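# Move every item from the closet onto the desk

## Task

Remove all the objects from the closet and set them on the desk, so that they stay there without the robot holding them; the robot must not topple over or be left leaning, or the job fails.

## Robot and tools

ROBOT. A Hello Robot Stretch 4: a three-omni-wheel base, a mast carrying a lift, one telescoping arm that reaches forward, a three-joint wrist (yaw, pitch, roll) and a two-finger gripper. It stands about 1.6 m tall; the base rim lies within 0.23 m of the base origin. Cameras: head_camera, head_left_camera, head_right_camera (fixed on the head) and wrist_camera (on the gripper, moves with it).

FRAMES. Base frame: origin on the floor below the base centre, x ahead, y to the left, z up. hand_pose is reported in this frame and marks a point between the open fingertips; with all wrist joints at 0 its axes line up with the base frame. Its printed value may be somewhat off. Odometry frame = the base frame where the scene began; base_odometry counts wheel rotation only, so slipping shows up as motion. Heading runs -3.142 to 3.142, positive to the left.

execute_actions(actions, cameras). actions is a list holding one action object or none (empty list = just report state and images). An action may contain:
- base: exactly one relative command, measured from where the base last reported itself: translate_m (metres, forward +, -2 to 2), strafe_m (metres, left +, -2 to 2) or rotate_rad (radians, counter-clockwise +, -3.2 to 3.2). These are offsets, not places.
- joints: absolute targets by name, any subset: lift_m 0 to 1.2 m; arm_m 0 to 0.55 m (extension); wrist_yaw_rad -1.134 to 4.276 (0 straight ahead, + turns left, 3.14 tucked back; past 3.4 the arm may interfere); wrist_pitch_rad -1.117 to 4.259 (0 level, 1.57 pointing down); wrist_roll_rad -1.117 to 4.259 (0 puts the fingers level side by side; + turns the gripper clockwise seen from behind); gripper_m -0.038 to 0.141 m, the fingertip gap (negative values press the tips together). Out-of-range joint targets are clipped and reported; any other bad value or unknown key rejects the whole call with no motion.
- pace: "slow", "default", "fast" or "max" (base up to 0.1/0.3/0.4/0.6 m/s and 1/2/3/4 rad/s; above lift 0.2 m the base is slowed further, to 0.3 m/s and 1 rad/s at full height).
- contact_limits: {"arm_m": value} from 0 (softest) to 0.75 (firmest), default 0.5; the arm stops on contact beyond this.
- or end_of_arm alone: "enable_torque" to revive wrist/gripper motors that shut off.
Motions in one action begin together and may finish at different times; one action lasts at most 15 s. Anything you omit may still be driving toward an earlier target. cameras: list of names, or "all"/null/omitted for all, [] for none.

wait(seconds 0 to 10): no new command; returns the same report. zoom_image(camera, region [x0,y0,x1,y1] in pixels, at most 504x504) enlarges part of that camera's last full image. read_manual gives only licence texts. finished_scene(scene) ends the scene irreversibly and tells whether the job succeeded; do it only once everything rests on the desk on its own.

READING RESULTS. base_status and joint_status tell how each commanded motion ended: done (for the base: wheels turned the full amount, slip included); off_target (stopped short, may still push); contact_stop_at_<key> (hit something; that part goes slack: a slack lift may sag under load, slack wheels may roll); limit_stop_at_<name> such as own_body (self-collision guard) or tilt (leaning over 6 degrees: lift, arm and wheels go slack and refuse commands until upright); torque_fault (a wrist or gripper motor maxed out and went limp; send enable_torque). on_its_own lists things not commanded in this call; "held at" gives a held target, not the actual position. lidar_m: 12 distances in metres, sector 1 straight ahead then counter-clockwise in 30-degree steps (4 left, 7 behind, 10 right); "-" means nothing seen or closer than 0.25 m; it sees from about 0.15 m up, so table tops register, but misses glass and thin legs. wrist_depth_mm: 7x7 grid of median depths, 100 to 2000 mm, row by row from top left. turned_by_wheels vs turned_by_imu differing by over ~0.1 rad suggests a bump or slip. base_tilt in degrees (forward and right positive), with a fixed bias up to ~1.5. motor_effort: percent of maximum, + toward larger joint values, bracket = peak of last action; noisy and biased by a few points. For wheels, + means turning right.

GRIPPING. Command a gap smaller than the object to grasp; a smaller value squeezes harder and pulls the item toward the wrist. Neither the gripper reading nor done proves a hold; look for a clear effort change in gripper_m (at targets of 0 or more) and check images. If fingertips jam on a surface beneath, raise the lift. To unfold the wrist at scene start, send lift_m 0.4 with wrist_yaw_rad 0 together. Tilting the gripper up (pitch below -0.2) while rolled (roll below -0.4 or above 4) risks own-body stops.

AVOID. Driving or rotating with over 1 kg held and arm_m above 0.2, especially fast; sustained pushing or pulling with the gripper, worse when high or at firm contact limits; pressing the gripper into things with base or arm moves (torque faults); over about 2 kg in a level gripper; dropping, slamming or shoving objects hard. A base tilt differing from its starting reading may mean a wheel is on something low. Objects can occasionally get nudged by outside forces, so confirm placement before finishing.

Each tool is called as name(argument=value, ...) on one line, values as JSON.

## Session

execute_actions(actions=[])

Scene clock: 0.00 s.
base_odometry: x=+0.000 y=+0.000 heading=+0.000 (m, m, rad; odometry frame)
turned_by_wheels: +0.000 (rad since the last result)
turned_by_imu: +0.000 (rad since the last result)
base_tilt: forward=-0.2 right=+0.3 (deg)
lidar_m: 2.04 2.08 2.33 2.46 2.45 2.35 1.15 1.13 1.33 1.27 1.28 1.44
base_status: not commanded
joint_positions: lift_m=+0.284 arm_m=-0.001 wrist_yaw_rad=+3.205 wrist_pitch_rad=-0.015 wrist_roll_rad=-0.016 gripper_m=+0.057
joint_status: not commanded
motor_effort: lift_m=+18 arm_m=+0 wrist_yaw_rad=-1 wrist_pitch_rad=-9 wrist_roll_rad=+1 gripper_m=-2 wheel_0=+1 wheel_1=+0 wheel_2=+0 (%)
hand_pose: x=-0.1235 y=+0.0690 z=+0.4667 quat_wxyz=(-0.032, +0.008, -0.008, +0.999) (m; base frame)
wrist_depth_mm: - 135 - - - - - / - 122 136 - - - - / - 115 135 - - - - / - 125 167 - - - - / 136 161 - - - - - / 1618 1921 213 1863 201 1661 1618 / 224 1281 1160 152 1205 1118 1118
pictures: head_camera, head_left_camera, head_right_camera, wrist_camera
camera_calibration (this result's frames):
wrist_camera: T_world_to_cam=[[-0.024771, 0.999586, -0.0146087, -0.0730168], [-0.0503616, -0.0158423, -0.998605, 0.533979], [-0.998424, -0.0240007, 0.0507332, 0.0810438], [0, 0, 0, 1]] pos_world=[0.105999, 0.0833912, 0.528056]
Images, in order (width x height): head_camera 420x560, head_left_camera 420x672, head_right_camera 420x672, wrist_camera 616x392.

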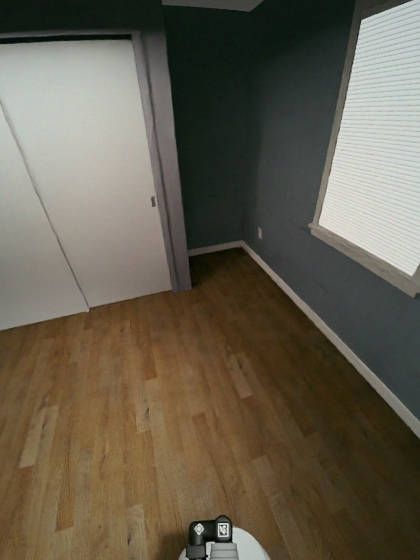

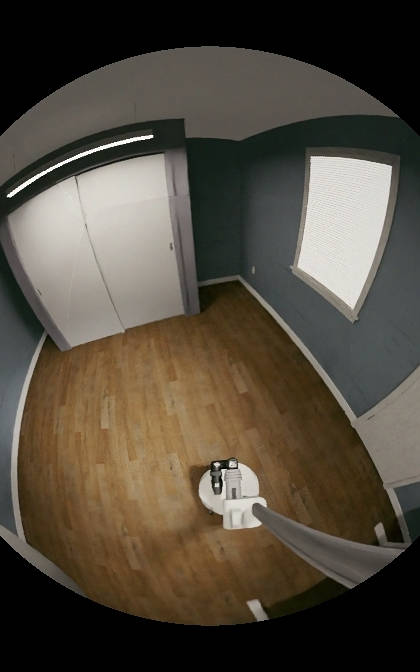

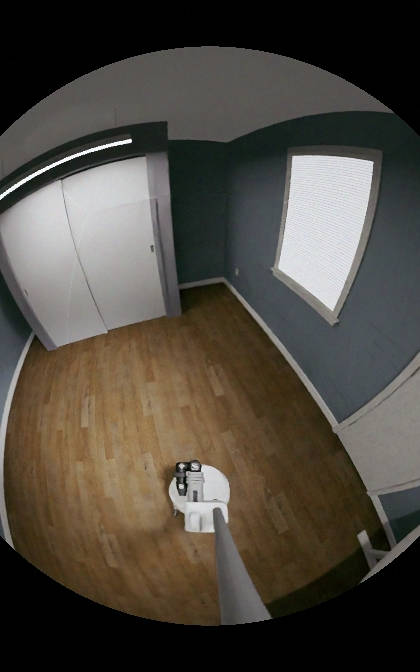

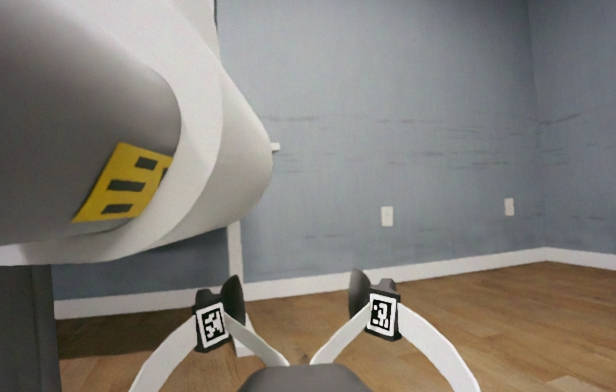

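execute_actions(actions=[{"base":{"rotate_rad":0.285},"joints":{"lift_m":0.8,"wrist_yaw_rad":0,"gripper_m":0.0}}])

Scene clock: 4.20 s.
base_odometry: x=+0.000 y=+0.000 heading=+0.284 (m, m, rad; odometry frame)
turned_by_wheels: +0.284 (rad since the last result)
turned_by_imu: +0.282 (rad since the last result)
base_tilt: forward=-0.3 right=+0.3 (deg)
lidar_m: 2.02 2.18 2.52 2.43 2.53 2.08 1.15 1.17 1.35 1.24 1.34 1.80
base_status: done
joint_positions: lift_m=+0.800 arm_m=-0.001 wrist_yaw_rad=+0.000 wrist_pitch_rad=-0.015 wrist_roll_rad=-0.016 gripper_m=+0.000
joint_status: all done
motor_effort: lift_m=+21(19) arm_m=+0(0) wrist_yaw_rad=-2(5) wrist_pitch_rad=-8(9) wrist_roll_rad=+0(1) gripper_m=-5(5) wheel_0=-4(6) wheel_1=-5(9) wheel_2=-4(10) (%)
hand_pose: x=+0.4584 y=-0.0873 z=+0.9824 quat_wxyz=(+1.000, -0.008, -0.008, +0.000) (m; base frame)
wrist_depth_mm: 1808 1863 1863 1863 - - 1576 / 1808 1863 1863 1863 - - 1618 / 1756 1863 1863 1863 - - 1661 / 1756 1863 1921 1921 - - 1661 / 1808 1863 1921 1863 - - 1661 / 1756 1808 1863 204 - - 1661 / 1756 1756 178 164 - - 1661
pictures: head_camera, head_left_camera, head_right_camera, wrist_camera
camera_calibration (this result's frames):
wrist_camera: T_world_to_cam=[[-0.0383832, -0.999156, -0.0146074, -0.0631717], [0.0512611, 0.0126302, -0.998605, 1.03167], [0.997947, -0.0390785, 0.050733, -0.284327], [0, 0, 0, 1]] pos_world=[0.228434, -0.0872596, 1.04374]
Images, in order (width x height): head_camera 420x560, head_left_camera 420x672, head_right_camera 420x672, wrist_camera 616x392.

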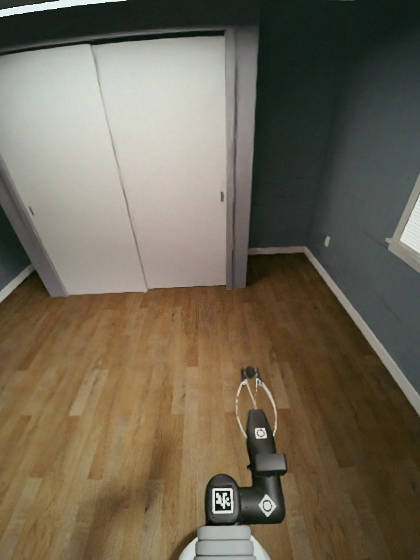

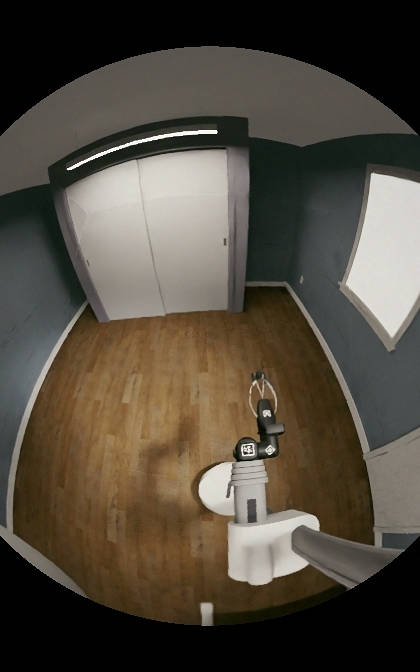

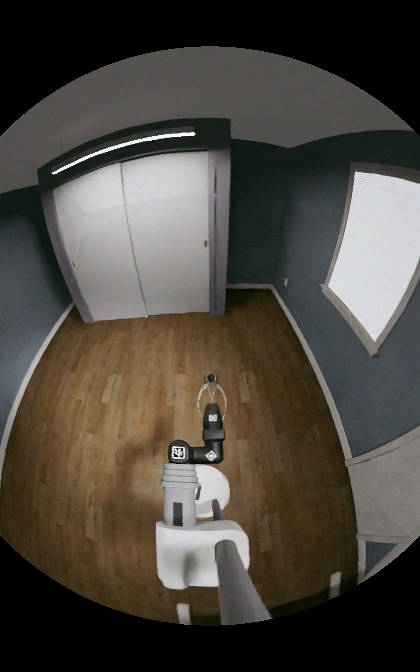

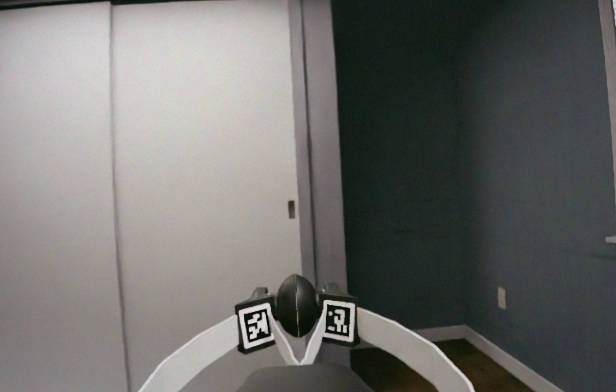

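execute_actions(actions=[{"base":{"translate_m":1.4},"joints":{"lift_m":0.72,"wrist_pitch_rad":0.0}}], cameras=["wrist_camera"])

Scene clock: 11.03 s.
base_odometry: x=+1.344 y=+0.393 heading=+0.284 (m, m, rad; odometry frame)
turned_by_wheels: +0.000 (rad since the last result)
turned_by_imu: -0.005 (rad since the last result)
base_tilt: forward=-0.3 right=+0.2 (deg)
lidar_m: 0.65 0.71 0.98 2.47 2.53 3.42 3.38 1.87 1.27 1.22 1.32 0.64
base_status: done
joint_positions: lift_m=+0.720 arm_m=-0.001 wrist_yaw_rad=+0.000 wrist_pitch_rad=+0.002 wrist_roll_rad=-0.016 gripper_m=+0.000
joint_status: all done
motor_effort: lift_m=+16(20) arm_m=+0(0) wrist_yaw_rad=-1(3) wrist_pitch_rad=-7(9) wrist_roll_rad=+0(1) gripper_m=-3(3) wheel_0=+3(9) wheel_1=+6(12) wheel_2=-4(14) (%)
hand_pose: x=+0.4584 y=-0.0874 z=+0.8978 quat_wxyz=(+1.000, -0.008, +0.001, +0.000) (m; base frame)
wrist_depth_mm: 466 480 484 433 436 1205 1255 / 469 477 484 469 439 445 1255 / 469 477 484 492 439 445 1229 / 473 480 488 492 439 445 1255 / 473 477 484 492 442 449 1229 / 473 480 484 204 439 449 1229 / 473 477 178 164 303 449 1255
pictures: wrist_camera
camera_calibration (this result's frames):
wrist_camera: T_world_to_cam=[[-0.0388503, -0.999148, -0.0139287, -0.0648639], [0.0337708, 0.0126183, -0.99935, 0.955895], [0.998674, -0.0392954, 0.0332518, -0.264711], [0, 0, 0, 1]] pos_world=[0.229559, -0.0872723, 0.963172]
Images, in order (width x height): wrist_camera 616x392.

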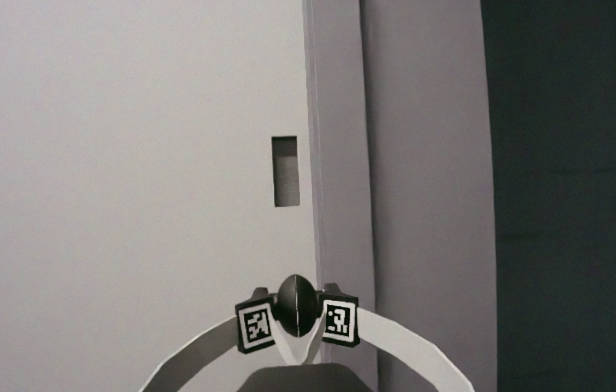

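execute_actions(actions=[{"base":{"strafe_m":0.013},"joints":{"lift_m":0.8,"arm_m":0.12}}], cameras=["wrist_camera"])

execute_actions(actions=[{"joints":{"arm_m":0.32},"contact_limits":{"arm_m":0.15},"pace":"slow"}], cameras=["wrist_camera"])

Scene clock: 13.47 s.
base_odometry: x=+1.340 y=+0.405 heading=+0.284 (m, m, rad; odometry frame)
turned_by_wheels: +0.000 (rad since the last result)
turned_by_imu: +0.000 (rad since the last result)
base_tilt: forward=-0.2 right=+0.2 (deg)
lidar_m: 0.63 0.72 0.96 2.44 2.55 3.41 3.40 1.89 1.30 1.23 1.31 0.64
base_status: done
joint_positions: lift_m=+0.800 arm_m=+0.119 wrist_yaw_rad=+0.000 wrist_pitch_rad=+0.002 wrist_roll_rad=-0.016 gripper_m=+0.000
joint_status: all done
motor_effort: lift_m=+21(24) arm_m=+8(9) wrist_yaw_rad=-1(0) wrist_pitch_rad=-8(8) wrist_roll_rad=+0(1) gripper_m=-4(4) wheel_0=-3(12) wheel_1=+6(13) wheel_2=+0(4) (%)
hand_pose: x=+0.5780 y=-0.0874 z=+0.9773 quat_wxyz=(+1.000, -0.008, +0.001, +0.000) (m; base frame)
wrist_depth_mm: 355 362 366 370 301 320 327 / 355 362 368 373 301 322 325 / 355 362 368 373 303 322 329 / 355 362 368 375 303 322 327 / 357 364 368 375 303 325 329 / 357 362 368 204 304 325 330 / 357 364 178 164 243 325 329
pictures: wrist_camera
camera_calibration (this result's frames):
wrist_camera: T_world_to_cam=[[-0.0388085, -0.99915, -0.0139235, -0.0591275], [0.03364, 0.0126198, -0.999354, 1.03139], [0.99868, -0.0392518, 0.0331217, -0.386646], [0, 0, 0, 1]] pos_world=[0.349145, -0.0872697, 1.04271]
Images, in order (width x height): wrist_camera 616x392.

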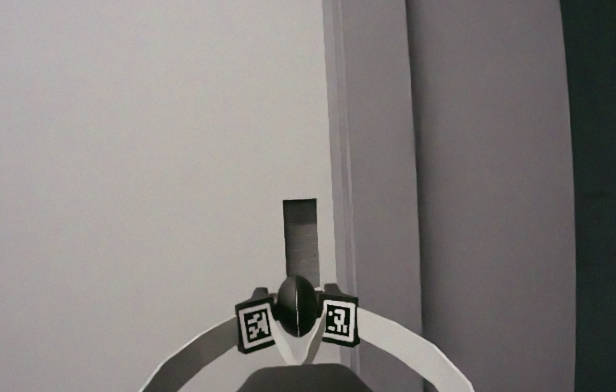

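Scene clock: 16.20 s.
base_odometry: x=+1.340 y=+0.405 heading=+0.284 (m, m, rad; odometry frame)
turned_by_wheels: -0.001 (rad since the last result)
turned_by_imu: +0.004 (rad since the last result)
base_tilt: forward=-0.3 right=+0.3 (deg)
lidar_m: 0.65 0.72 0.98 2.47 2.55 3.42 3.37 1.89 1.31 1.23 1.31 0.66
base_status: not commanded
joint_positions: lift_m=+0.800 arm_m=+0.267 wrist_yaw_rad=-0.008 wrist_pitch_rad=+0.002 wrist_roll_rad=-0.016 gripper_m=+0.000
joint_status: arm_m contact_stop (moved +0.148 of +0.201)
on_its_own: arm_m is slack since a contact_stop (your +0.320 is given up); wrist_yaw_rad is at rest, and its effort (+22) is outside its rest range (-13 to +13)
motor_effort: lift_m=+21(21) arm_m=+0(21) wrist_yaw_rad=+22(34) wrist_pitch_rad=-5(13) wrist_roll_rad=+0(1) gripper_m=-4(4) wheel_0=+1(3) wheel_1=+0(6) wheel_2=-8(9) (%)
contact_limits: arm_m 0.15
hand_pose: x=+0.7252 y=-0.0898 z=+0.9775 quat_wxyz=(+1.000, -0.008, +0.001, -0.004) (m; base frame)
wrist_depth_mm: 216 220 224 229 165 156 - / 217 221 225 229 168 157 174 / 217 221 225 229 168 157 174 / 219 222 226 231 168 157 175 / 219 223 226 242 169 158 175 / 220 223 226 203 169 158 175 / 220 222 178 160 170 158 -
pictures: wrist_camera
camera_calibration (this result's frames):
wrist_camera: T_world_to_cam=[[-0.0471155, -0.998792, -0.0139436, -0.0497322], [0.034285, 0.0123339, -0.999336, 1.02614], [0.998301, -0.0475623, 0.0336624, -0.53476], [0, 0, 0, 1]] pos_world=[0.496327, -0.0877629, 1.04277]
Images, in order (width x height): wrist_camera 616x392.

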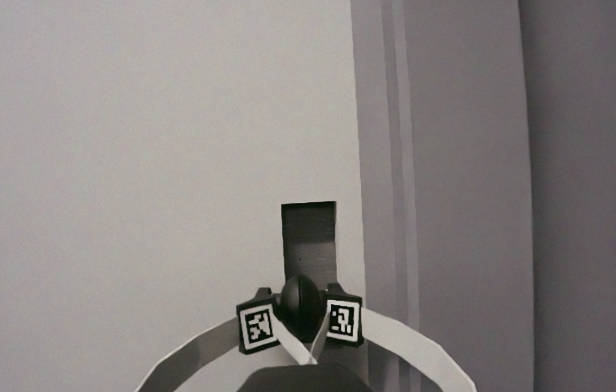

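execute_actions(actions=[{"base":{"strafe_m":0.2},"joints":{"arm_m":0.27},"pace":"slow"}], cameras=["wrist_camera","head_camera"])

Scene clock: 19.63 s.
base_odometry: x=+1.284 y=+0.597 heading=+0.283 (m, m, rad; odometry frame)
turned_by_wheels: -0.001 (rad since the last result)
turned_by_imu: -0.113 (rad since the last result)
base_tilt: forward=-0.7 right=+0.5 (deg)
lidar_m: 0.66 0.68 0.86 1.60 2.33 2.92 3.36 2.36 1.55 1.38 1.45 0.68
base_status: done
joint_positions: lift_m=+0.800 arm_m=+0.268 wrist_yaw_rad=-0.018 wrist_pitch_rad=+0.008 wrist_roll_rad=-0.016 gripper_m=+0.000
joint_status: all done
on_its_own: wrist_yaw_rad is at rest, and its effort (+52) is outside its rest range (-13 to +13); wrist_pitch_rad is at rest, and its effort (-25) is outside its rest range (-23 to +23)
motor_effort: lift_m=+21(21) arm_m=+11(19) wrist_yaw_rad=+52(59) wrist_pitch_rad=-25(25) wrist_roll_rad=+1(1) gripper_m=-3(6) wheel_0=-5(20) wheel_1=+8(14) wheel_2=-14(12) (%)
hand_pose: x=+0.7258 y=-0.0927 z=+0.9757 quat_wxyz=(+1.000, -0.008, +0.004, -0.009) (m; base frame)
wrist_depth_mm: 200 208 217 228 508 223 - / 200 208 219 229 521 228 187 / 200 208 218 229 504 231 189 / 200 209 219 229 508 235 189 / 201 209 219 242 521 237 190 / 200 209 217 202 237 238 190 / 202 208 168 156 238 216 -
pictures: head_camera, wrist_camera
camera_calibration (this result's frames):
wrist_camera: T_world_to_cam=[[-0.057336, -0.998261, -0.0137067, -0.0454035], [0.0283534, 0.0120956, -0.999525, 1.02888], [0.997952, -0.0576974, 0.0276106, -0.530247], [0, 0, 0, 1]] pos_world=[0.497386, -0.0883633, 1.04241]
Images, in order (width x height): head_camera 420x560, wrist_camera 616x392.

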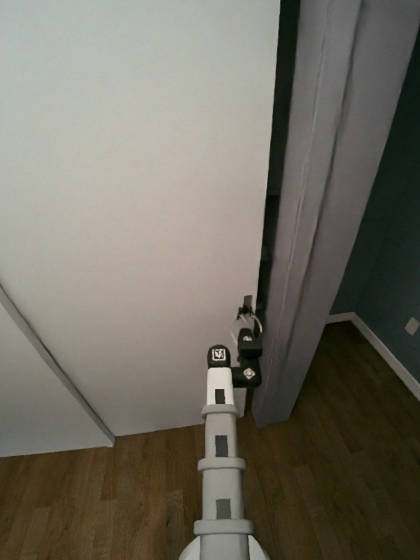

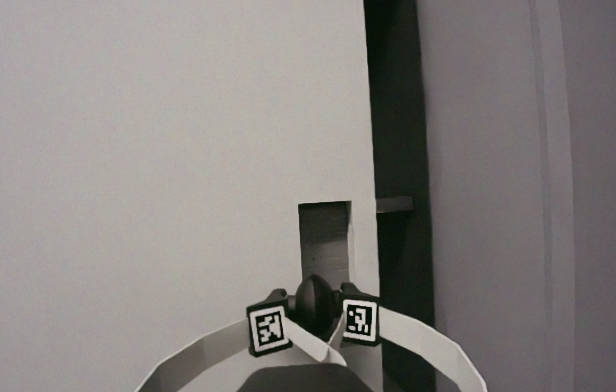

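execute_actions(actions=[{"joints":{"arm_m":0.05}}], cameras=[])

execute_actions(actions=[{"base":{"rotate_rad":0.2}}], cameras=["wrist_camera"])

Scene clock: 21.90 s.
base_odometry: x=+1.284 y=+0.597 heading=+0.283 (m, m, rad; odometry frame)
turned_by_wheels: +0.000 (rad since the last result)
turned_by_imu: -0.005 (rad since the last result)
base_tilt: forward=-0.3 right=+0.2 (deg)
lidar_m: 0.64 0.67 0.81 1.62 2.31 2.91 3.38 2.40 1.52 1.39 1.46 0.65
base_status: not commanded
joint_positions: lift_m=+0.800 arm_m=+0.051 wrist_yaw_rad=+0.000 wrist_pitch_rad=+0.003 wrist_roll_rad=-0.016 gripper_m=+0.000
joint_status: all done
motor_effort: lift_m=+21(21) arm_m=-8(11) wrist_yaw_rad=-1(52) wrist_pitch_rad=-8(24) wrist_roll_rad=+1(1) gripper_m=-5(5) wheel_0=-4(9) wheel_1=-1(8) wheel_2=+0(14) (%)
hand_pose: x=+0.5108 y=-0.0874 z=+0.9773 quat_wxyz=(+1.000, -0.008, +0.001, +0.000) (m; base frame)
wrist_depth_mm: 384 397 415 436 430 404 424 / 387 399 418 436 442 404 424 / 384 399 415 433 452 404 424 / 384 399 418 436 462 404 424 / 387 402 415 442 469 404 421 / 387 399 413 204 410 389 424 / 384 399 177 164 289 392 424
pictures: none
No camera images: the call's "cameras" was empty. Leave "cameras" out to get every camera's image.

Scene clock: 22.80 s.
base_odometry: x=+1.284 y=+0.597 heading=+0.482 (m, m, rad; odometry frame)
turned_by_wheels: +0.199 (rad since the last result)
turned_by_imu: +0.198 (rad since the last result)
base_tilt: forward=-0.3 right=+0.2 (deg)
lidar_m: 0.65 0.69 0.96 2.28 2.43 3.48 3.43 1.94 1.43 1.37 1.53 0.67
base_status: done
joint_positions: lift_m=+0.800 arm_m=+0.051 wrist_yaw_rad=+0.000 wrist_pitch_rad=+0.003 wrist_roll_rad=-0.016 gripper_m=+0.000
joint_status: not commanded
motor_effort: lift_m=+20(21) arm_m=-8(8) wrist_yaw_rad=-1(0) wrist_pitch_rad=-8(9) wrist_roll_rad=+0(1) gripper_m=-4(4) wheel_0=-3(9) wheel_1=-5(9) wheel_2=-3(12) (%)
hand_pose: x=+0.5108 y=-0.0874 z=+0.9773 quat_wxyz=(+1.000, -0.008, +0.001, +0.000) (m; base frame)
wrist_depth_mm: 404 407 404 404 402 439 364 / 407 407 404 404 404 424 364 / 407 407 407 404 402 433 370 / 410 407 404 404 404 439 377 / 410 407 407 404 404 445 382 / 410 410 407 204 407 404 382 / 413 410 178 164 294 404 384
pictures: wrist_camera
camera_calibration (this result's frames):
wrist_camera: T_world_to_cam=[[-0.0387781, -0.999151, -0.0139107, -0.0617532], [0.0333395, 0.0126197, -0.999364, 1.03377], [0.998692, -0.0392172, 0.0328218, -0.319272], [0, 0, 0, 1]] pos_world=[0.281994, -0.0872676, 1.04273]
Images, in order (width x height): wrist_camera 616x392.

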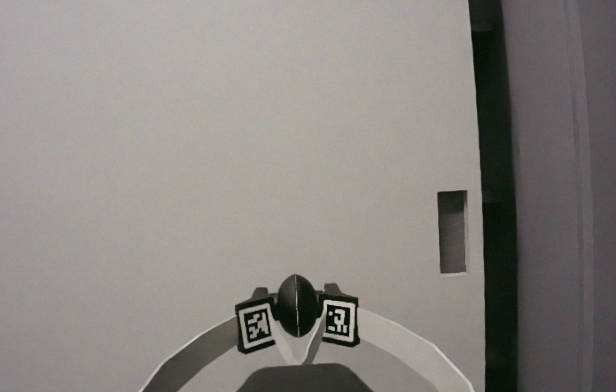

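execute_actions(actions=[{"base":{"strafe_m":-0.165},"joints":{"arm_m":0.0}}], cameras=[])

execute_actions(actions=[{"base":{"translate_m":0.12},"pace":"slow"}], cameras=["wrist_camera"])

Scene clock: 25.10 s.
base_odometry: x=+1.360 y=+0.451 heading=+0.482 (m, m, rad; odometry frame)
turned_by_wheels: +0.000 (rad since the last result)
turned_by_imu: -0.001 (rad since the last result)
base_tilt: forward=-0.3 right=+0.3 (deg)
lidar_m: 0.64 0.70 0.95 2.46 2.58 3.51 3.42 1.75 1.25 1.21 1.34 0.60
base_status: done
joint_positions: lift_m=+0.800 arm_m=+0.001 wrist_yaw_rad=+0.000 wrist_pitch_rad=+0.003 wrist_roll_rad=-0.016 gripper_m=+0.000
joint_status: all done
motor_effort: lift_m=+21(21) arm_m=-8(5) wrist_yaw_rad=-2(1) wrist_pitch_rad=-9(8) wrist_roll_rad=+1(1) gripper_m=-5(5) wheel_0=+2(10) wheel_1=-5(18) wheel_2=+0(1) (%)
hand_pose: x=+0.4608 y=-0.0874 z=+0.9773 quat_wxyz=(+1.000, -0.008, +0.001, +0.000) (m; base frame)
wrist_depth_mm: 445 445 445 442 366 379 379 / 449 445 442 445 368 379 379 / 449 445 449 445 368 382 379 / 449 449 449 445 377 382 379 / 452 449 449 459 384 382 382 / 449 452 449 204 368 384 384 / 452 449 177 164 278 384 384
pictures: none
No camera images: the call's "cameras" was empty. Leave "cameras" out to get every camera's image.

Scene clock: 27.60 s.
base_odometry: x=+1.466 y=+0.507 heading=+0.483 (m, m, rad; odometry frame)
turned_by_wheels: +0.000 (rad since the last result)
turned_by_imu: +0.000 (rad since the last result)
base_tilt: forward=-0.3 right=+0.3 (deg)
lidar_m: 0.52 0.57 0.84 2.43 2.62 3.62 3.31 1.75 1.29 1.24 1.36 0.49
base_status: done
joint_positions: lift_m=+0.800 arm_m=+0.001 wrist_yaw_rad=+0.000 wrist_pitch_rad=+0.003 wrist_roll_rad=-0.016 gripper_m=+0.000
joint_status: not commanded
motor_effort: lift_m=+21(21) arm_m=-8(8) wrist_yaw_rad=+0(1) wrist_pitch_rad=-9(8) wrist_roll_rad=+0(1) gripper_m=-6(5) wheel_0=+4(4) wheel_1=+6(10) wheel_2=-7(11) (%)
hand_pose: x=+0.4608 y=-0.0874 z=+0.9773 quat_wxyz=(+1.000, -0.008, +0.001, +0.000) (m; base frame)
wrist_depth_mm: 325 325 324 324 343 248 262 / 329 327 325 324 355 248 262 / 329 327 325 325 373 249 262 / 329 329 327 327 591 248 262 / 329 327 327 338 854 250 263 / 329 329 327 204 309 251 264 / 332 330 178 164 230 251 264
pictures: wrist_camera
camera_calibration (this result's frames):
wrist_camera: T_world_to_cam=[[-0.0389181, -0.999146, -0.0139105, -0.0636674], [0.0333412, 0.0126149, -0.999364, 1.03543], [0.998686, -0.0393572, 0.0328218, -0.269355], [0, 0, 0, 1]] pos_world=[0.232001, -0.0872759, 1.04273]
Images, in order (width x height): wrist_camera 616x392.

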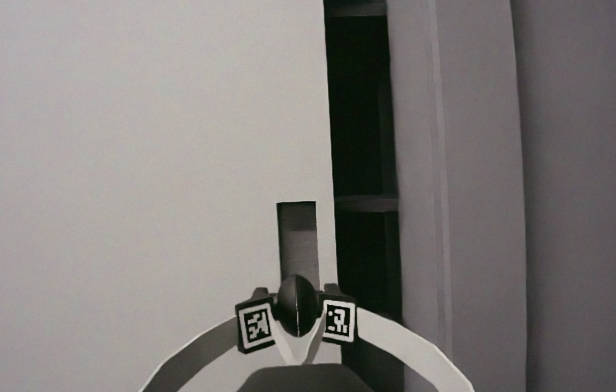

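execute_actions(actions=[{"joints":{"arm_m":0.16},"contact_limits":{"arm_m":0.15},"pace":"slow"}], cameras=[])

Scene clock: 30.77 s.
base_odometry: x=+1.466 y=+0.507 heading=+0.482 (m, m, rad; odometry frame)
turned_by_wheels: -0.001 (rad since the last result)
turned_by_imu: +0.007 (rad since the last result)
base_tilt: forward=-0.3 right=+0.3 (deg)
lidar_m: 0.53 0.59 0.85 2.44 2.61 3.61 3.57 1.72 1.26 1.25 1.37 0.49
base_status: not commanded
joint_positions: lift_m=+0.800 arm_m=+0.104 wrist_yaw_rad=-0.012 wrist_pitch_rad=+0.002 wrist_roll_rad=-0.016 gripper_m=+0.000
joint_status: arm_m contact_stop (moved +0.102 of +0.159)
on_its_own: arm_m is slack since a contact_stop (your +0.160 is given up); wrist_yaw_rad is at rest, and its effort (+34) is outside its rest range (-13 to +13)
motor_effort: lift_m=+21(21) arm_m=+0(22) wrist_yaw_rad=+34(43) wrist_pitch_rad=-6(13) wrist_roll_rad=+1(0) gripper_m=-2(4) wheel_0=+4(5) wheel_1=+1(7) wheel_2=-9(9) (%)
contact_limits: arm_m 0.15
hand_pose: x=+0.5622 y=-0.0908 z=+0.9775 quat_wxyz=(+1.000, -0.008, +0.001, -0.006) (m; base frame)
wrist_depth_mm: 229 229 229 229 640 186 - / 229 229 229 229 778 191 152 / 230 230 229 229 809 196 154 / 231 231 230 230 732 200 156 / 232 231 230 243 878 203 158 / 232 232 231 204 676 204 158 / 232 232 178 157 231 190 -
pictures: none
No camera images: the call's "cameras" was empty. Leave "cameras" out to get every camera's image.

execute_actions(actions=[{"base":{"strafe_m":0.15},"joints":{"arm_m":0.106},"pace":"slow"}], cameras=["wrist_camera","head_camera"])

Scene clock: 33.93 s.
base_odometry: x=+1.397 y=+0.639 heading=+0.482 (m, m, rad; odometry frame)
turned_by_wheels: +0.000 (rad since the last result)
turned_by_imu: -0.001 (rad since the last result)
base_tilt: forward=-0.4 right=+0.4 (deg)
lidar_m: 0.53 0.60 0.81 2.29 2.46 3.51 3.56 1.94 1.43 1.40 0.66 0.57
base_status: done
joint_positions: lift_m=+0.800 arm_m=+0.105 wrist_yaw_rad=+0.000 wrist_pitch_rad=+0.003 wrist_roll_rad=-0.016 gripper_m=+0.000
joint_status: all done
motor_effort: lift_m=+21(21) arm_m=+8(13) wrist_yaw_rad=+0(38) wrist_pitch_rad=-9(9) wrist_roll_rad=+0(1) gripper_m=-6(4) wheel_0=-6(17) wheel_1=+7(11) wheel_2=-3(7) (%)
hand_pose: x=+0.5640 y=-0.0875 z=+0.9772 quat_wxyz=(+1.000, -0.008, +0.001, +0.000) (m; base frame)
wrist_depth_mm: 237 237 236 235 640 647 504 / 238 238 236 236 904 732 512 / 239 237 237 236 917 750 521 / 239 239 237 236 500 661 517 / 240 239 238 238 904 778 535 / 240 240 239 204 842 788 539 / 242 241 178 164 211 661 539
pictures: head_camera, wrist_camera
camera_calibration (this result's frames):
wrist_camera: T_world_to_cam=[[-0.0391619, -0.999136, -0.0139074, -0.0595885], [0.0333082, 0.012605, -0.999366, 1.03201], [0.998678, -0.0396003, 0.0327858, -0.372342], [0, 0, 0, 1]] pos_world=[0.335142, -0.0872903, 1.04273]
Images, in order (width x height): head_camera 420x560, wrist_camera 616x392.

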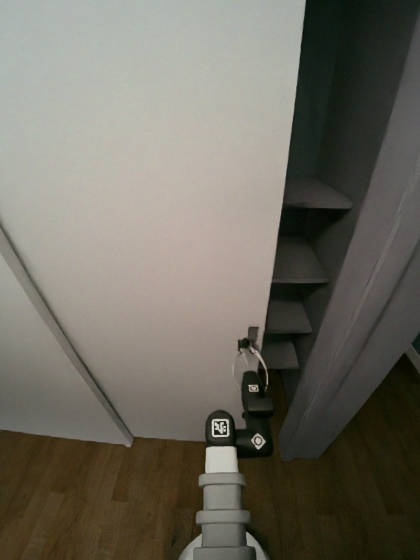

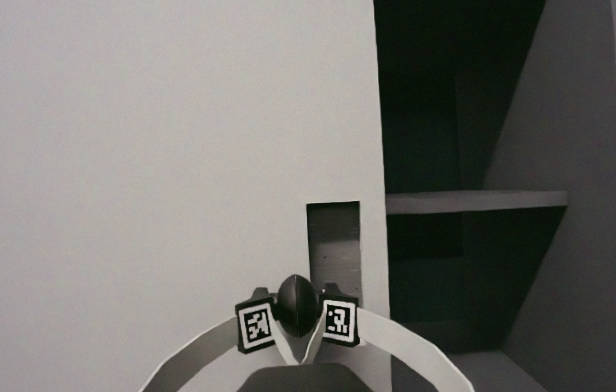

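execute_actions(actions=[{"joints":{"arm_m":0.06}}], cameras=[])

execute_actions(actions=[{"base":{"strafe_m":-0.1}}], cameras=[])

execute_actions(actions=[{"joints":{"arm_m":0.17},"contact_limits":{"arm_m":0.15},"pace":"slow"}], cameras=["wrist_camera"])

execute_actions(actions=[{"base":{"strafe_m":0.35},"pace":"slow"}], cameras=["wrist_camera","head_camera"])

Scene clock: 35.70 s.
base_odometry: x=+1.397 y=+0.639 heading=+0.482 (m, m, rad; odometry frame)
turned_by_wheels: +0.000 (rad since the last result)
turned_by_imu: +0.000 (rad since the last result)
base_tilt: forward=-0.2 right=+0.3 (deg)
lidar_m: 0.53 0.60 0.81 2.28 2.47 3.54 3.54 1.95 1.41 1.40 0.66 0.57
base_status: not commanded
joint_positions: lift_m=+0.800 arm_m=+0.061 wrist_yaw_rad=+0.000 wrist_pitch_rad=+0.003 wrist_roll_rad=-0.016 gripper_m=+0.000
joint_status: all done
motor_effort: lift_m=+21(20) arm_m=-8(10) wrist_yaw_rad=+0(1) wrist_pitch_rad=-9(9) wrist_roll_rad=+2(1) gripper_m=-3(3) wheel_0=-6(6) wheel_1=+7(7) wheel_2=-3(3) (%)
hand_pose: x=+0.5208 y=-0.0874 z=+0.9772 quat_wxyz=(+1.000, -0.008, +0.001, +0.000) (m; base frame)
wrist_depth_mm: 279 278 277 276 647 647 500 / 279 279 277 276 946 723 508 / 281 278 277 277 931 750 521 / 281 279 278 277 759 654 521 / 279 279 278 290 931 768 535 / 282 279 278 204 917 778 530 / 283 282 178 164 230 661 535
pictures: none
No camera images: the call's "cameras" was empty. Leave "cameras" out to get every camera's image.

Scene clock: 37.17 s.
base_odometry: x=+1.443 y=+0.551 heading=+0.482 (m, m, rad; odometry frame)
turned_by_wheels: +0.000 (rad since the last result)
turned_by_imu: +0.000 (rad since the last result)
base_tilt: forward=-0.3 right=+0.2 (deg)
lidar_m: 0.54 0.58 0.83 2.39 2.56 3.59 3.55 1.80 1.32 1.27 1.41 0.51
base_status: done
joint_positions: lift_m=+0.800 arm_m=+0.061 wrist_yaw_rad=+0.000 wrist_pitch_rad=+0.003 wrist_roll_rad=-0.016 gripper_m=+0.000
joint_status: not commanded
motor_effort: lift_m=+21(21) arm_m=-8(8) wrist_yaw_rad=-1(1) wrist_pitch_rad=-9(9) wrist_roll_rad=+0(2) gripper_m=-3(4) wheel_0=+3(13) wheel_1=-5(14) wheel_2=+0(2) (%)
hand_pose: x=+0.5208 y=-0.0874 z=+0.9772 quat_wxyz=(+1.000, -0.008, +0.001, +0.000) (m; base frame)
wrist_depth_mm: 274 273 273 647 661 296 213 / 276 274 273 946 904 303 219 / 276 276 274 946 946 310 223 / 277 276 281 946 866 319 226 / 277 276 287 946 946 539 229 / 278 276 276 204 904 544 229 / 278 277 178 164 410 301 229
pictures: none
No camera images: the call's "cameras" was empty. Leave "cameras" out to get every camera's image.

Scene clock: 39.57 s.
base_odometry: x=+1.443 y=+0.551 heading=+0.482 (m, m, rad; odometry frame)
turned_by_wheels: +0.000 (rad since the last result)
turned_by_imu: +0.000 (rad since the last result)
base_tilt: forward=-0.1 right=+0.1 (deg)
lidar_m: 0.54 0.59 0.84 2.39 2.55 3.64 3.58 1.79 1.32 1.28 1.41 0.52
base_status: not commanded
joint_positions: lift_m=+0.800 arm_m=+0.169 wrist_yaw_rad=+0.000 wrist_pitch_rad=+0.003 wrist_roll_rad=-0.016 gripper_m=+0.000
joint_status: all done
motor_effort: lift_m=+21(21) arm_m=+8(10) wrist_yaw_rad=+0(1) wrist_pitch_rad=-10(9) wrist_roll_rad=-1(0) gripper_m=-5(5) wheel_0=+3(3) wheel_1=-5(5) wheel_2=+0(0) (%)
contact_limits: arm_m 0.15
hand_pose: x=+0.6279 y=-0.0874 z=+0.9772 quat_wxyz=(+1.000, -0.008, +0.001, +0.000) (m; base frame)
wrist_depth_mm: 167 166 615 654 668 512 370 / 167 167 842 831 831 525 377 / 167 166 842 842 831 539 387 / 167 167 436 842 788 488 392 / 168 181 842 842 842 559 397 / 169 180 182 205 842 564 397 / 169 180 171 164 410 525 399
pictures: wrist_camera
camera_calibration (this result's frames):
wrist_camera: T_world_to_cam=[[-0.0388911, -0.999147, -0.0139075, -0.0571753], [0.033305, 0.0126142, -0.999366, 1.02988], [0.998688, -0.0393297, 0.032786, -0.436225], [0, 0, 0, 1]] pos_world=[0.399129, -0.0872742, 1.04273]
Images, in order (width x height): wrist_camera 616x392.

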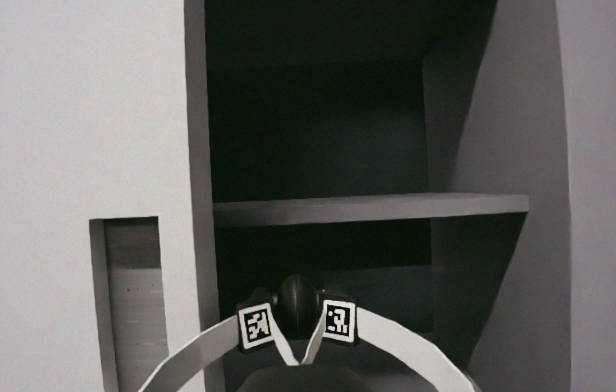

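Scene clock: 44.23 s.
base_odometry: x=+1.281 y=+0.861 heading=+0.482 (m, m, rad; odometry frame)
turned_by_wheels: +0.000 (rad since the last result)
turned_by_imu: -0.003 (rad since the last result)
base_tilt: forward=-0.3 right=+0.3 (deg)
lidar_m: 0.55 0.60 0.80 2.00 2.20 3.10 3.53 2.26 1.72 1.64 0.72 0.81
base_status: done
joint_positions: lift_m=+0.800 arm_m=+0.169 wrist_yaw_rad=-0.002 wrist_pitch_rad=+0.003 wrist_roll_rad=-0.016 gripper_m=+0.000
joint_status: not commanded
motor_effort: lift_m=+21(20) arm_m=+8(8) wrist_yaw_rad=+4(28) wrist_pitch_rad=-8(9) wrist_roll_rad=+2(1) gripper_m=-5(6) wheel_0=-6(17) wheel_1=+6(9) wheel_2=+0(0) (%)
hand_pose: x=+0.6279 y=-0.0879 z=+0.9772 quat_wxyz=(+1.000, -0.008, +0.001, -0.001) (m; base frame)
wrist_depth_mm: 189 189 188 654 668 676 683 / 190 189 189 866 866 866 854 / 190 190 189 866 866 854 854 / 190 190 189 866 854 854 831 / 191 190 202 866 866 854 866 / 191 190 195 205 866 854 866 / 191 191 177 186 410 683 654
pictures: head_camera, wrist_camera
camera_calibration (this result's frames):
wrist_camera: T_world_to_cam=[[-0.0405949, -0.999079, -0.0139076, -0.0565946], [0.0333265, 0.0125574, -0.999366, 1.02987], [0.99862, -0.0410326, 0.032786, -0.436258], [0, 0, 0, 1]] pos_world=[0.399037, -0.0873758, 1.04273]
Images, in order (width x height): head_camera 420x560, wrist_camera 616x392.

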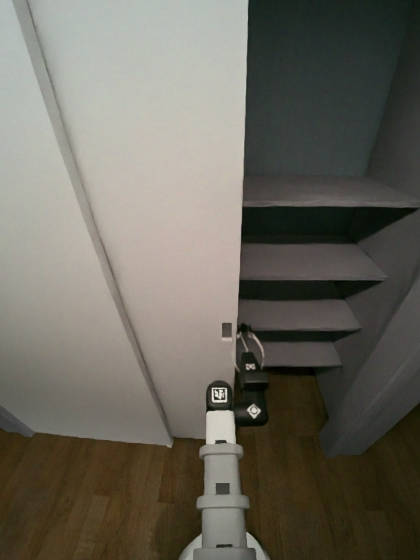

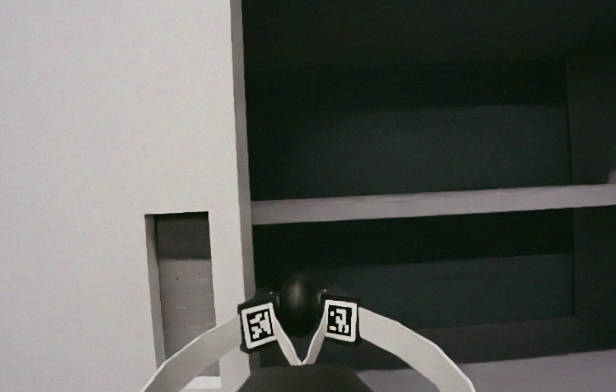

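execute_actions(actions=[{"base":{"strafe_m":0.25},"joints":{"arm_m":0.2},"pace":"slow"}])

Scene clock: 48.23 s.
base_odometry: x=+1.165 y=+1.082 heading=+0.482 (m, m, rad; odometry frame)
turned_by_wheels: +0.000 (rad since the last result)
turned_by_imu: -0.002 (rad since the last result)
base_tilt: forward=-0.2 right=+0.3 (deg)
lidar_m: 0.54 0.57 0.84 1.77 1.88 2.74 3.54 2.58 1.95 1.89 0.93 0.87
base_status: done
joint_positions: lift_m=+0.800 arm_m=+0.199 wrist_yaw_rad=+0.000 wrist_pitch_rad=+0.003 wrist_roll_rad=-0.016 gripper_m=+0.000
joint_status: all done
motor_effort: lift_m=+21(21) arm_m=+8(14) wrist_yaw_rad=+0(32) wrist_pitch_rad=-9(9) wrist_roll_rad=+1(1) gripper_m=-4(8) wheel_0=-5(15) wheel_1=+9(11) wheel_2=-4(5) (%)
hand_pose: x=+0.6579 y=-0.0875 z=+0.9772 quat_wxyz=(+1.000, -0.008, +0.001, +0.000) (m; base frame)
wrist_depth_mm: 173 172 190 654 668 676 676 / 173 173 186 842 854 842 831 / 174 173 182 842 842 831 831 / 174 174 178 842 842 842 842 / 175 186 186 842 842 842 842 / 176 182 182 204 854 842 842 / 176 175 175 164 410 676 654
pictures: head_camera, head_left_camera, head_right_camera, wrist_camera
camera_calibration (this result's frames):
wrist_camera: T_world_to_cam=[[-0.0391261, -0.999137, -0.0139077, -0.0559208], [0.0333176, 0.0126061, -0.999365, 1.02887], [0.998679, -0.0395647, 0.0327956, -0.466213], [0, 0, 0, 1]] pos_world=[0.429129, -0.0872882, 1.04273]
Images, in order (width x height): head_camera 420x560, head_left_camera 420x672, head_right_camera 420x672, wrist_camera 616x392.

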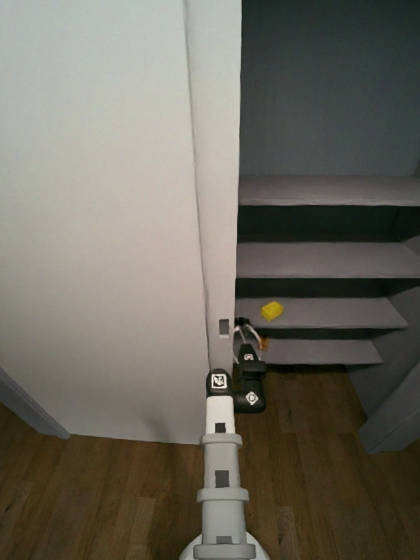

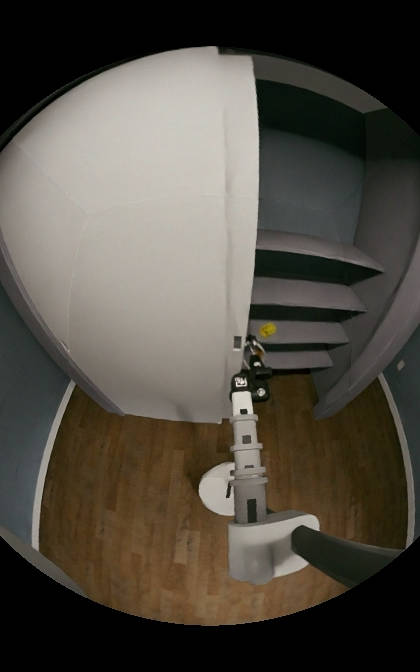

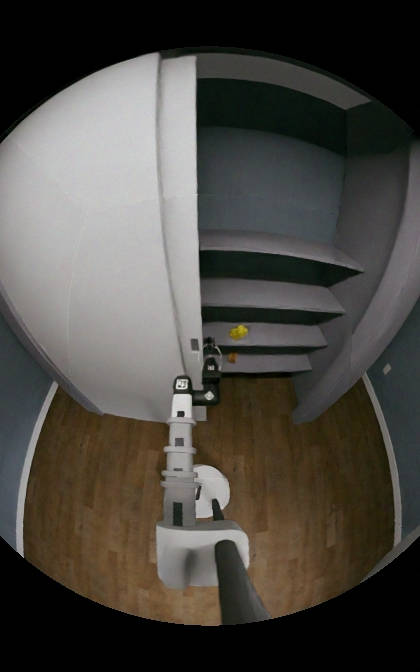

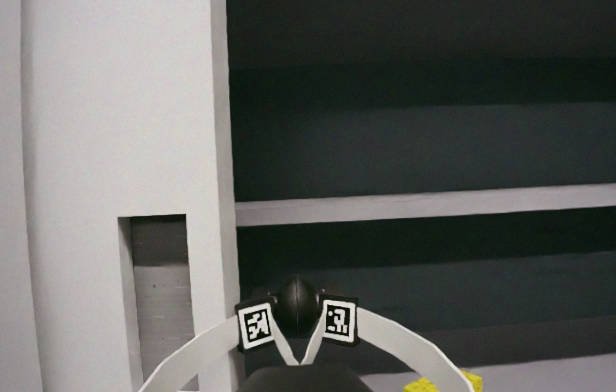

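execute_actions(actions=[{"base":{"strafe_m":0.1},"pace":"slow"}], cameras=[])

execute_actions(actions=[{"base":{"strafe_m":-0.2},"joints":{"arm_m":0.0,"lift_m":0.75,"wrist_pitch_rad":0.3,"gripper_m":0.141}}], cameras=["wrist_camera","head_camera"])

Scene clock: 50.83 s.
base_odometry: x=+1.119 y=+1.170 heading=+0.480 (m, m, rad; odometry frame)
turned_by_wheels: -0.002 (rad since the last result)
turned_by_imu: -0.050 (rad since the last result)
base_tilt: forward=-0.4 right=+0.4 (deg)
lidar_m: 0.53 0.55 0.78 1.70 1.79 2.48 3.52 2.82 2.05 1.96 1.02 0.88
base_status: done
joint_positions: lift_m=+0.800 arm_m=+0.199 wrist_yaw_rad=-0.016 wrist_pitch_rad=+0.002 wrist_roll_rad=-0.016 gripper_m=+0.000
joint_status: not commanded
on_its_own: wrist_yaw_rad is at rest, and its effort (+45) is outside its rest range (-13 to +13)
motor_effort: lift_m=+21(21) arm_m=+6(8) wrist_yaw_rad=+45(71) wrist_pitch_rad=-8(9) wrist_roll_rad=+0(0) gripper_m=-8(10) wheel_0=-18(25) wheel_1=+2(11) wheel_2=-10(10) (%)
hand_pose: x=+0.6568 y=-0.0921 z=+0.9773 quat_wxyz=(+1.000, -0.008, +0.001, -0.008) (m; base frame)
wrist_depth_mm: 124 171 174 654 676 676 683 / 124 171 174 842 854 878 891 / 124 172 174 854 866 866 891 / 124 172 175 842 866 878 878 / 124 172 186 842 866 878 891 / 125 173 187 202 866 878 891 / 125 173 158 181 647 654 654
pictures: none
No camera images: the call's "cameras" was empty. Leave "cameras" out to get every camera's image.

Scene clock: 53.20 s.
base_odometry: x=+1.211 y=+0.993 heading=+0.479 (m, m, rad; odometry frame)
turned_by_wheels: -0.001 (rad since the last result)
turned_by_imu: -0.001 (rad since the last result)
base_tilt: forward=-0.2 right=+0.3 (deg)
lidar_m: 0.59 0.54 0.75 1.90 1.99 2.77 3.54 2.55 1.88 1.77 0.85 0.89
base_status: done
joint_positions: lift_m=+0.750 arm_m=+0.001 wrist_yaw_rad=+0.000 wrist_pitch_rad=+0.302 wrist_roll_rad=-0.016 gripper_m=+0.141
joint_status: all done
motor_effort: lift_m=+14(20) arm_m=-8(6) wrist_yaw_rad=+0(46) wrist_pitch_rad=-8(14) wrist_roll_rad=+1(0) gripper_m=+0(7) wheel_0=+2(13) wheel_1=-5(14) wheel_2=-4(7) (%)
hand_pose: x=+0.4477 y=-0.0875 z=+0.8426 quat_wxyz=(+0.989, -0.008, +0.151, +0.001) (m; base frame)
wrist_depth_mm: 329 917 931 798 842 842 809 / 338 960 976 991 1008 1008 960 / 345 1008 1025 1042 1042 1060 960 / 359 878 842 741 809 778 768 / 375 676 1118 1138 1138 1138 991 / 392 216 976 946 866 842 891 / 394 424 788 148 820 798 991
pictures: head_camera, wrist_camera
camera_calibration (this result's frames):
wrist_camera: T_world_to_cam=[[-0.0414436, -0.999139, -0.00188953, -0.075082], [-0.263277, 0.0127449, -0.964636, 1.00487], [0.96383, -0.0394805, -0.263579, 0.0134872], [0, 0, 0, 1]] pos_world=[0.248447, -0.0872917, 0.972742]
Images, in order (width x height): head_camera 420x560, wrist_camera 616x392.

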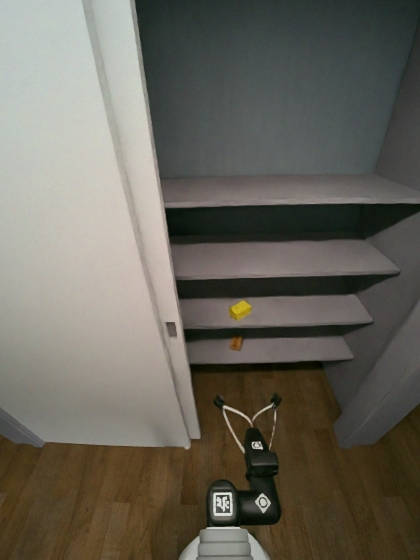

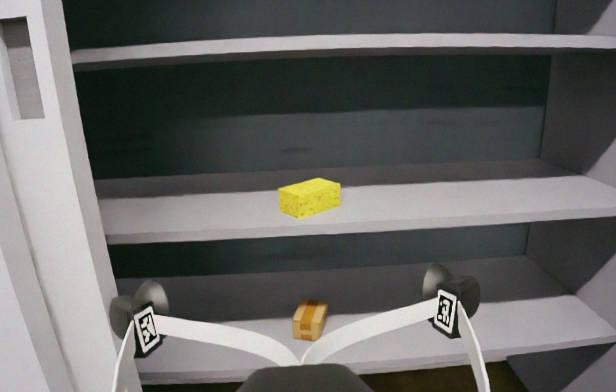

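execute_actions(actions=[{"base":{"strafe_m":-0.035},"joints":{"lift_m":0.665,"arm_m":0.2}}], cameras=[])

execute_actions(actions=[{"joints":{"arm_m":0.43},"pace":"slow","contact_limits":{"arm_m":0.15}}], cameras=["wrist_camera"])

Scene clock: 55.67 s.
base_odometry: x=+1.227 y=+0.962 heading=+0.479 (m, m, rad; odometry frame)
turned_by_wheels: +0.000 (rad since the last result)
turned_by_imu: +0.000 (rad since the last result)
base_tilt: forward=-0.3 right=+0.3 (deg)
lidar_m: 0.59 0.58 0.77 1.92 2.04 2.81 3.55 2.51 1.79 1.73 0.83 0.88
base_status: done
joint_positions: lift_m=+0.665 arm_m=+0.199 wrist_yaw_rad=+0.000 wrist_pitch_rad=+0.302 wrist_roll_rad=-0.016 gripper_m=+0.141
joint_status: all done
motor_effort: lift_m=+15(10) arm_m=+8(7) wrist_yaw_rad=-1(0) wrist_pitch_rad=-9(8) wrist_roll_rad=+1(0) gripper_m=+2(0) wheel_0=+3(10) wheel_1=-3(18) wheel_2=+0(3) (%)
hand_pose: x=+0.6449 y=-0.0874 z=+0.7576 quat_wxyz=(+0.989, -0.008, +0.151, +0.001) (m; base frame)
wrist_depth_mm: 741 759 759 768 778 778 788 / 778 778 778 798 809 820 820 / 809 809 820 820 831 842 831 / 585 574 554 492 530 512 504 / 878 891 904 931 917 931 904 / 820 216 809 809 723 715 750 / 668 654 654 148 654 627 621
pictures: none
No camera images: the call's "cameras" was empty. Leave "cameras" out to get every camera's image.

Scene clock: 59.23 s.
base_odometry: x=+1.227 y=+0.962 heading=+0.479 (m, m, rad; odometry frame)
turned_by_wheels: +0.000 (rad since the last result)
turned_by_imu: -0.001 (rad since the last result)
base_tilt: forward=-0.2 right=+0.3 (deg)
lidar_m: 0.60 0.58 0.77 1.93 2.04 2.81 3.54 2.50 1.82 1.72 0.80 0.86
base_status: not commanded
joint_positions: lift_m=+0.665 arm_m=+0.429 wrist_yaw_rad=+0.000 wrist_pitch_rad=+0.302 wrist_roll_rad=-0.016 gripper_m=+0.141
joint_status: all done
motor_effort: lift_m=+15(15) arm_m=+8(11) wrist_yaw_rad=-1(2) wrist_pitch_rad=-8(8) wrist_roll_rad=+0(0) gripper_m=-1(0) wheel_0=+3(3) wheel_1=-4(3) wheel_2=+0(0) (%)
contact_limits: arm_m 0.15
hand_pose: x=+0.8749 y=-0.0874 z=+0.7576 quat_wxyz=(+0.989, -0.008, +0.151, +0.001) (m; base frame)
wrist_depth_mm: 539 544 549 554 559 564 569 / 559 569 574 574 585 585 591 / 585 591 597 609 609 621 621 / 585 569 559 539 521 512 500 / 389 382 340 290 362 357 349 / 290 216 276 271 255 250 270 / 237 234 236 149 243 244 580
pictures: wrist_camera
camera_calibration (this result's frames):
wrist_camera: T_world_to_cam=[[-0.0412831, -0.999146, -0.00189042, -0.0576364], [-0.263258, 0.0127025, -0.964642, 1.03531], [0.963842, -0.0393258, -0.263557, -0.420622], [0, 0, 0, 1]] pos_world=[0.675586, -0.0872795, 0.887732]
Images, in order (width x height): wrist_camera 616x392.

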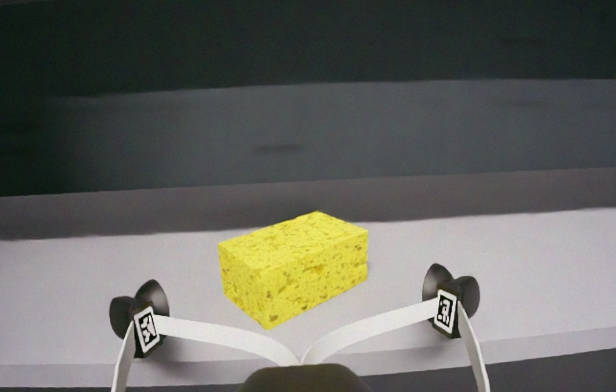

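Mirror of the previous case.

execute_actions(actions=[{"joints":{"arm_m":0.515,"lift_m":0.655},"pace":"slow","contact_limits":{"arm_m":0.15}}], cameras=[])

execute_actions(actions=[{"joints":{"gripper_m":0.03}}], cameras=[])

execute_actions(actions=[{"joints":{"lift_m":0.69}}], cameras=["wrist_camera"])

Scene clock: 62.03 s.
base_odometry: x=+1.227 y=+0.962 heading=+0.479 (m, m, rad; odometry frame)
turned_by_wheels: +0.000 (rad since the last result)
turned_by_imu: +0.000 (rad since the last result)
base_tilt: forward=-0.3 right=+0.4 (deg)
lidar_m: 0.60 0.59 0.78 1.90 2.05 2.86 3.55 2.49 1.78 1.72 0.82 0.89
base_status: not commanded
joint_positions: lift_m=+0.655 arm_m=+0.514 wrist_yaw_rad=+0.000 wrist_pitch_rad=+0.302 wrist_roll_rad=-0.016 gripper_m=+0.141
joint_status: all done
motor_effort: lift_m=+14(12) arm_m=+8(10) wrist_yaw_rad=-1(2) wrist_pitch_rad=-9(8) wrist_roll_rad=+1(1) gripper_m=+0(1) wheel_0=+3(3) wheel_1=-3(3) wheel_2=+0(0) (%)
contact_limits: arm_m 0.15
hand_pose: x=+0.9599 y=-0.0874 z=+0.7476 quat_wxyz=(+0.989, -0.008, +0.151, +0.001) (m; base frame)
wrist_depth_mm: 462 466 473 477 484 488 488 / 477 484 492 496 504 508 512 / 504 508 517 521 525 530 535 / 517 521 525 508 492 477 469 / 366 362 355 250 345 336 329 / 273 216 202 195 211 235 252 / 221 216 195 148 213 208 211
pictures: none
No camera images: the call's "cameras" was empty. Leave "cameras" out to get every camera's image.

Scene clock: 64.13 s.
base_odometry: x=+1.227 y=+0.962 heading=+0.479 (m, m, rad; odometry frame)
turned_by_wheels: +0.000 (rad since the last result)
turned_by_imu: +0.000 (rad since the last result)
base_tilt: forward=-0.3 right=+0.3 (deg)
lidar_m: 0.60 0.57 0.79 1.93 2.05 2.80 3.55 2.49 1.79 1.74 0.81 0.87
base_status: not commanded
joint_positions: lift_m=+0.655 arm_m=+0.514 wrist_yaw_rad=+0.000 wrist_pitch_rad=+0.302 wrist_roll_rad=-0.016 gripper_m=+0.030
joint_status: all done
motor_effort: lift_m=+14(14) arm_m=+8(8) wrist_yaw_rad=-1(1) wrist_pitch_rad=-8(8) wrist_roll_rad=+0(1) gripper_m=-13(15) wheel_0=+3(3) wheel_1=-3(3) wheel_2=+0(0) (%)
hand_pose: x=+0.9599 y=-0.0874 z=+0.7476 quat_wxyz=(+0.989, -0.008, +0.151, +0.001) (m; base frame)
wrist_depth_mm: 462 469 473 477 480 488 488 / 480 484 492 496 500 508 512 / 500 508 512 517 525 530 535 / 512 525 521 504 492 477 469 / 366 362 357 246 345 334 329 / 272 273 200 195 193 256 252 / 221 208 206 198 212 200 211
pictures: none
No camera images: the call's "cameras" was empty. Leave "cameras" out to get every camera's image.

Scene clock: 65.10 s.
base_odometry: x=+1.227 y=+0.962 heading=+0.479 (m, m, rad; odometry frame)
turned_by_wheels: +0.000 (rad since the last result)
turned_by_imu: +0.000 (rad since the last result)
base_tilt: forward=-0.3 right=+0.2 (deg)
lidar_m: 0.59 0.56 0.80 1.92 2.04 2.81 3.55 2.49 1.78 1.74 0.80 0.88
base_status: not commanded
joint_positions: lift_m=+0.690 arm_m=+0.514 wrist_yaw_rad=+0.000 wrist_pitch_rad=+0.302 wrist_roll_rad=-0.016 gripper_m=+0.030
joint_status: all done
motor_effort: lift_m=+21(25) arm_m=+8(8) wrist_yaw_rad=-1(0) wrist_pitch_rad=-7(8) wrist_roll_rad=+1(0) gripper_m=-13(15) wheel_0=+3(3) wheel_1=-3(3) wheel_2=+0(0) (%)
hand_pose: x=+0.9599 y=-0.0874 z=+0.7820 quat_wxyz=(+0.989, -0.008, +0.151, +0.001) (m; base frame)
wrist_depth_mm: 462 466 473 477 484 484 488 / 480 484 492 500 504 508 508 / 500 504 512 517 525 530 539 / 525 530 535 535 544 549 554 / 445 439 436 245 418 410 399 / 334 332 200 195 193 315 309 / 270 255 206 198 258 243 252
pictures: wrist_camera
camera_calibration (this result's frames):
wrist_camera: T_world_to_cam=[[-0.0412863, -0.999146, -0.00189038, -0.0540791], [-0.263258, 0.0127033, -0.964642, 1.08125], [0.963842, -0.0393288, -0.263558, -0.49611], [0, 0, 0, 1]] pos_world=[0.760586, -0.0872797, 0.91216]
Images, in order (width x height): wrist_camera 616x392.

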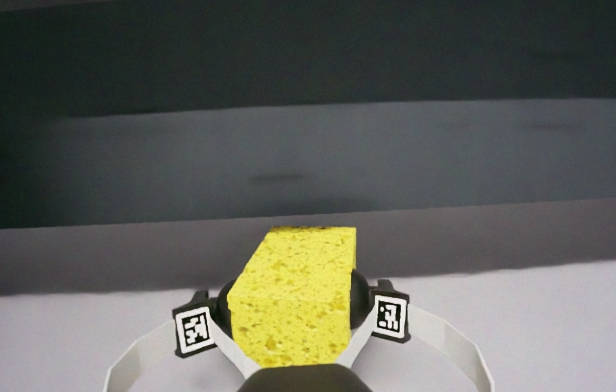

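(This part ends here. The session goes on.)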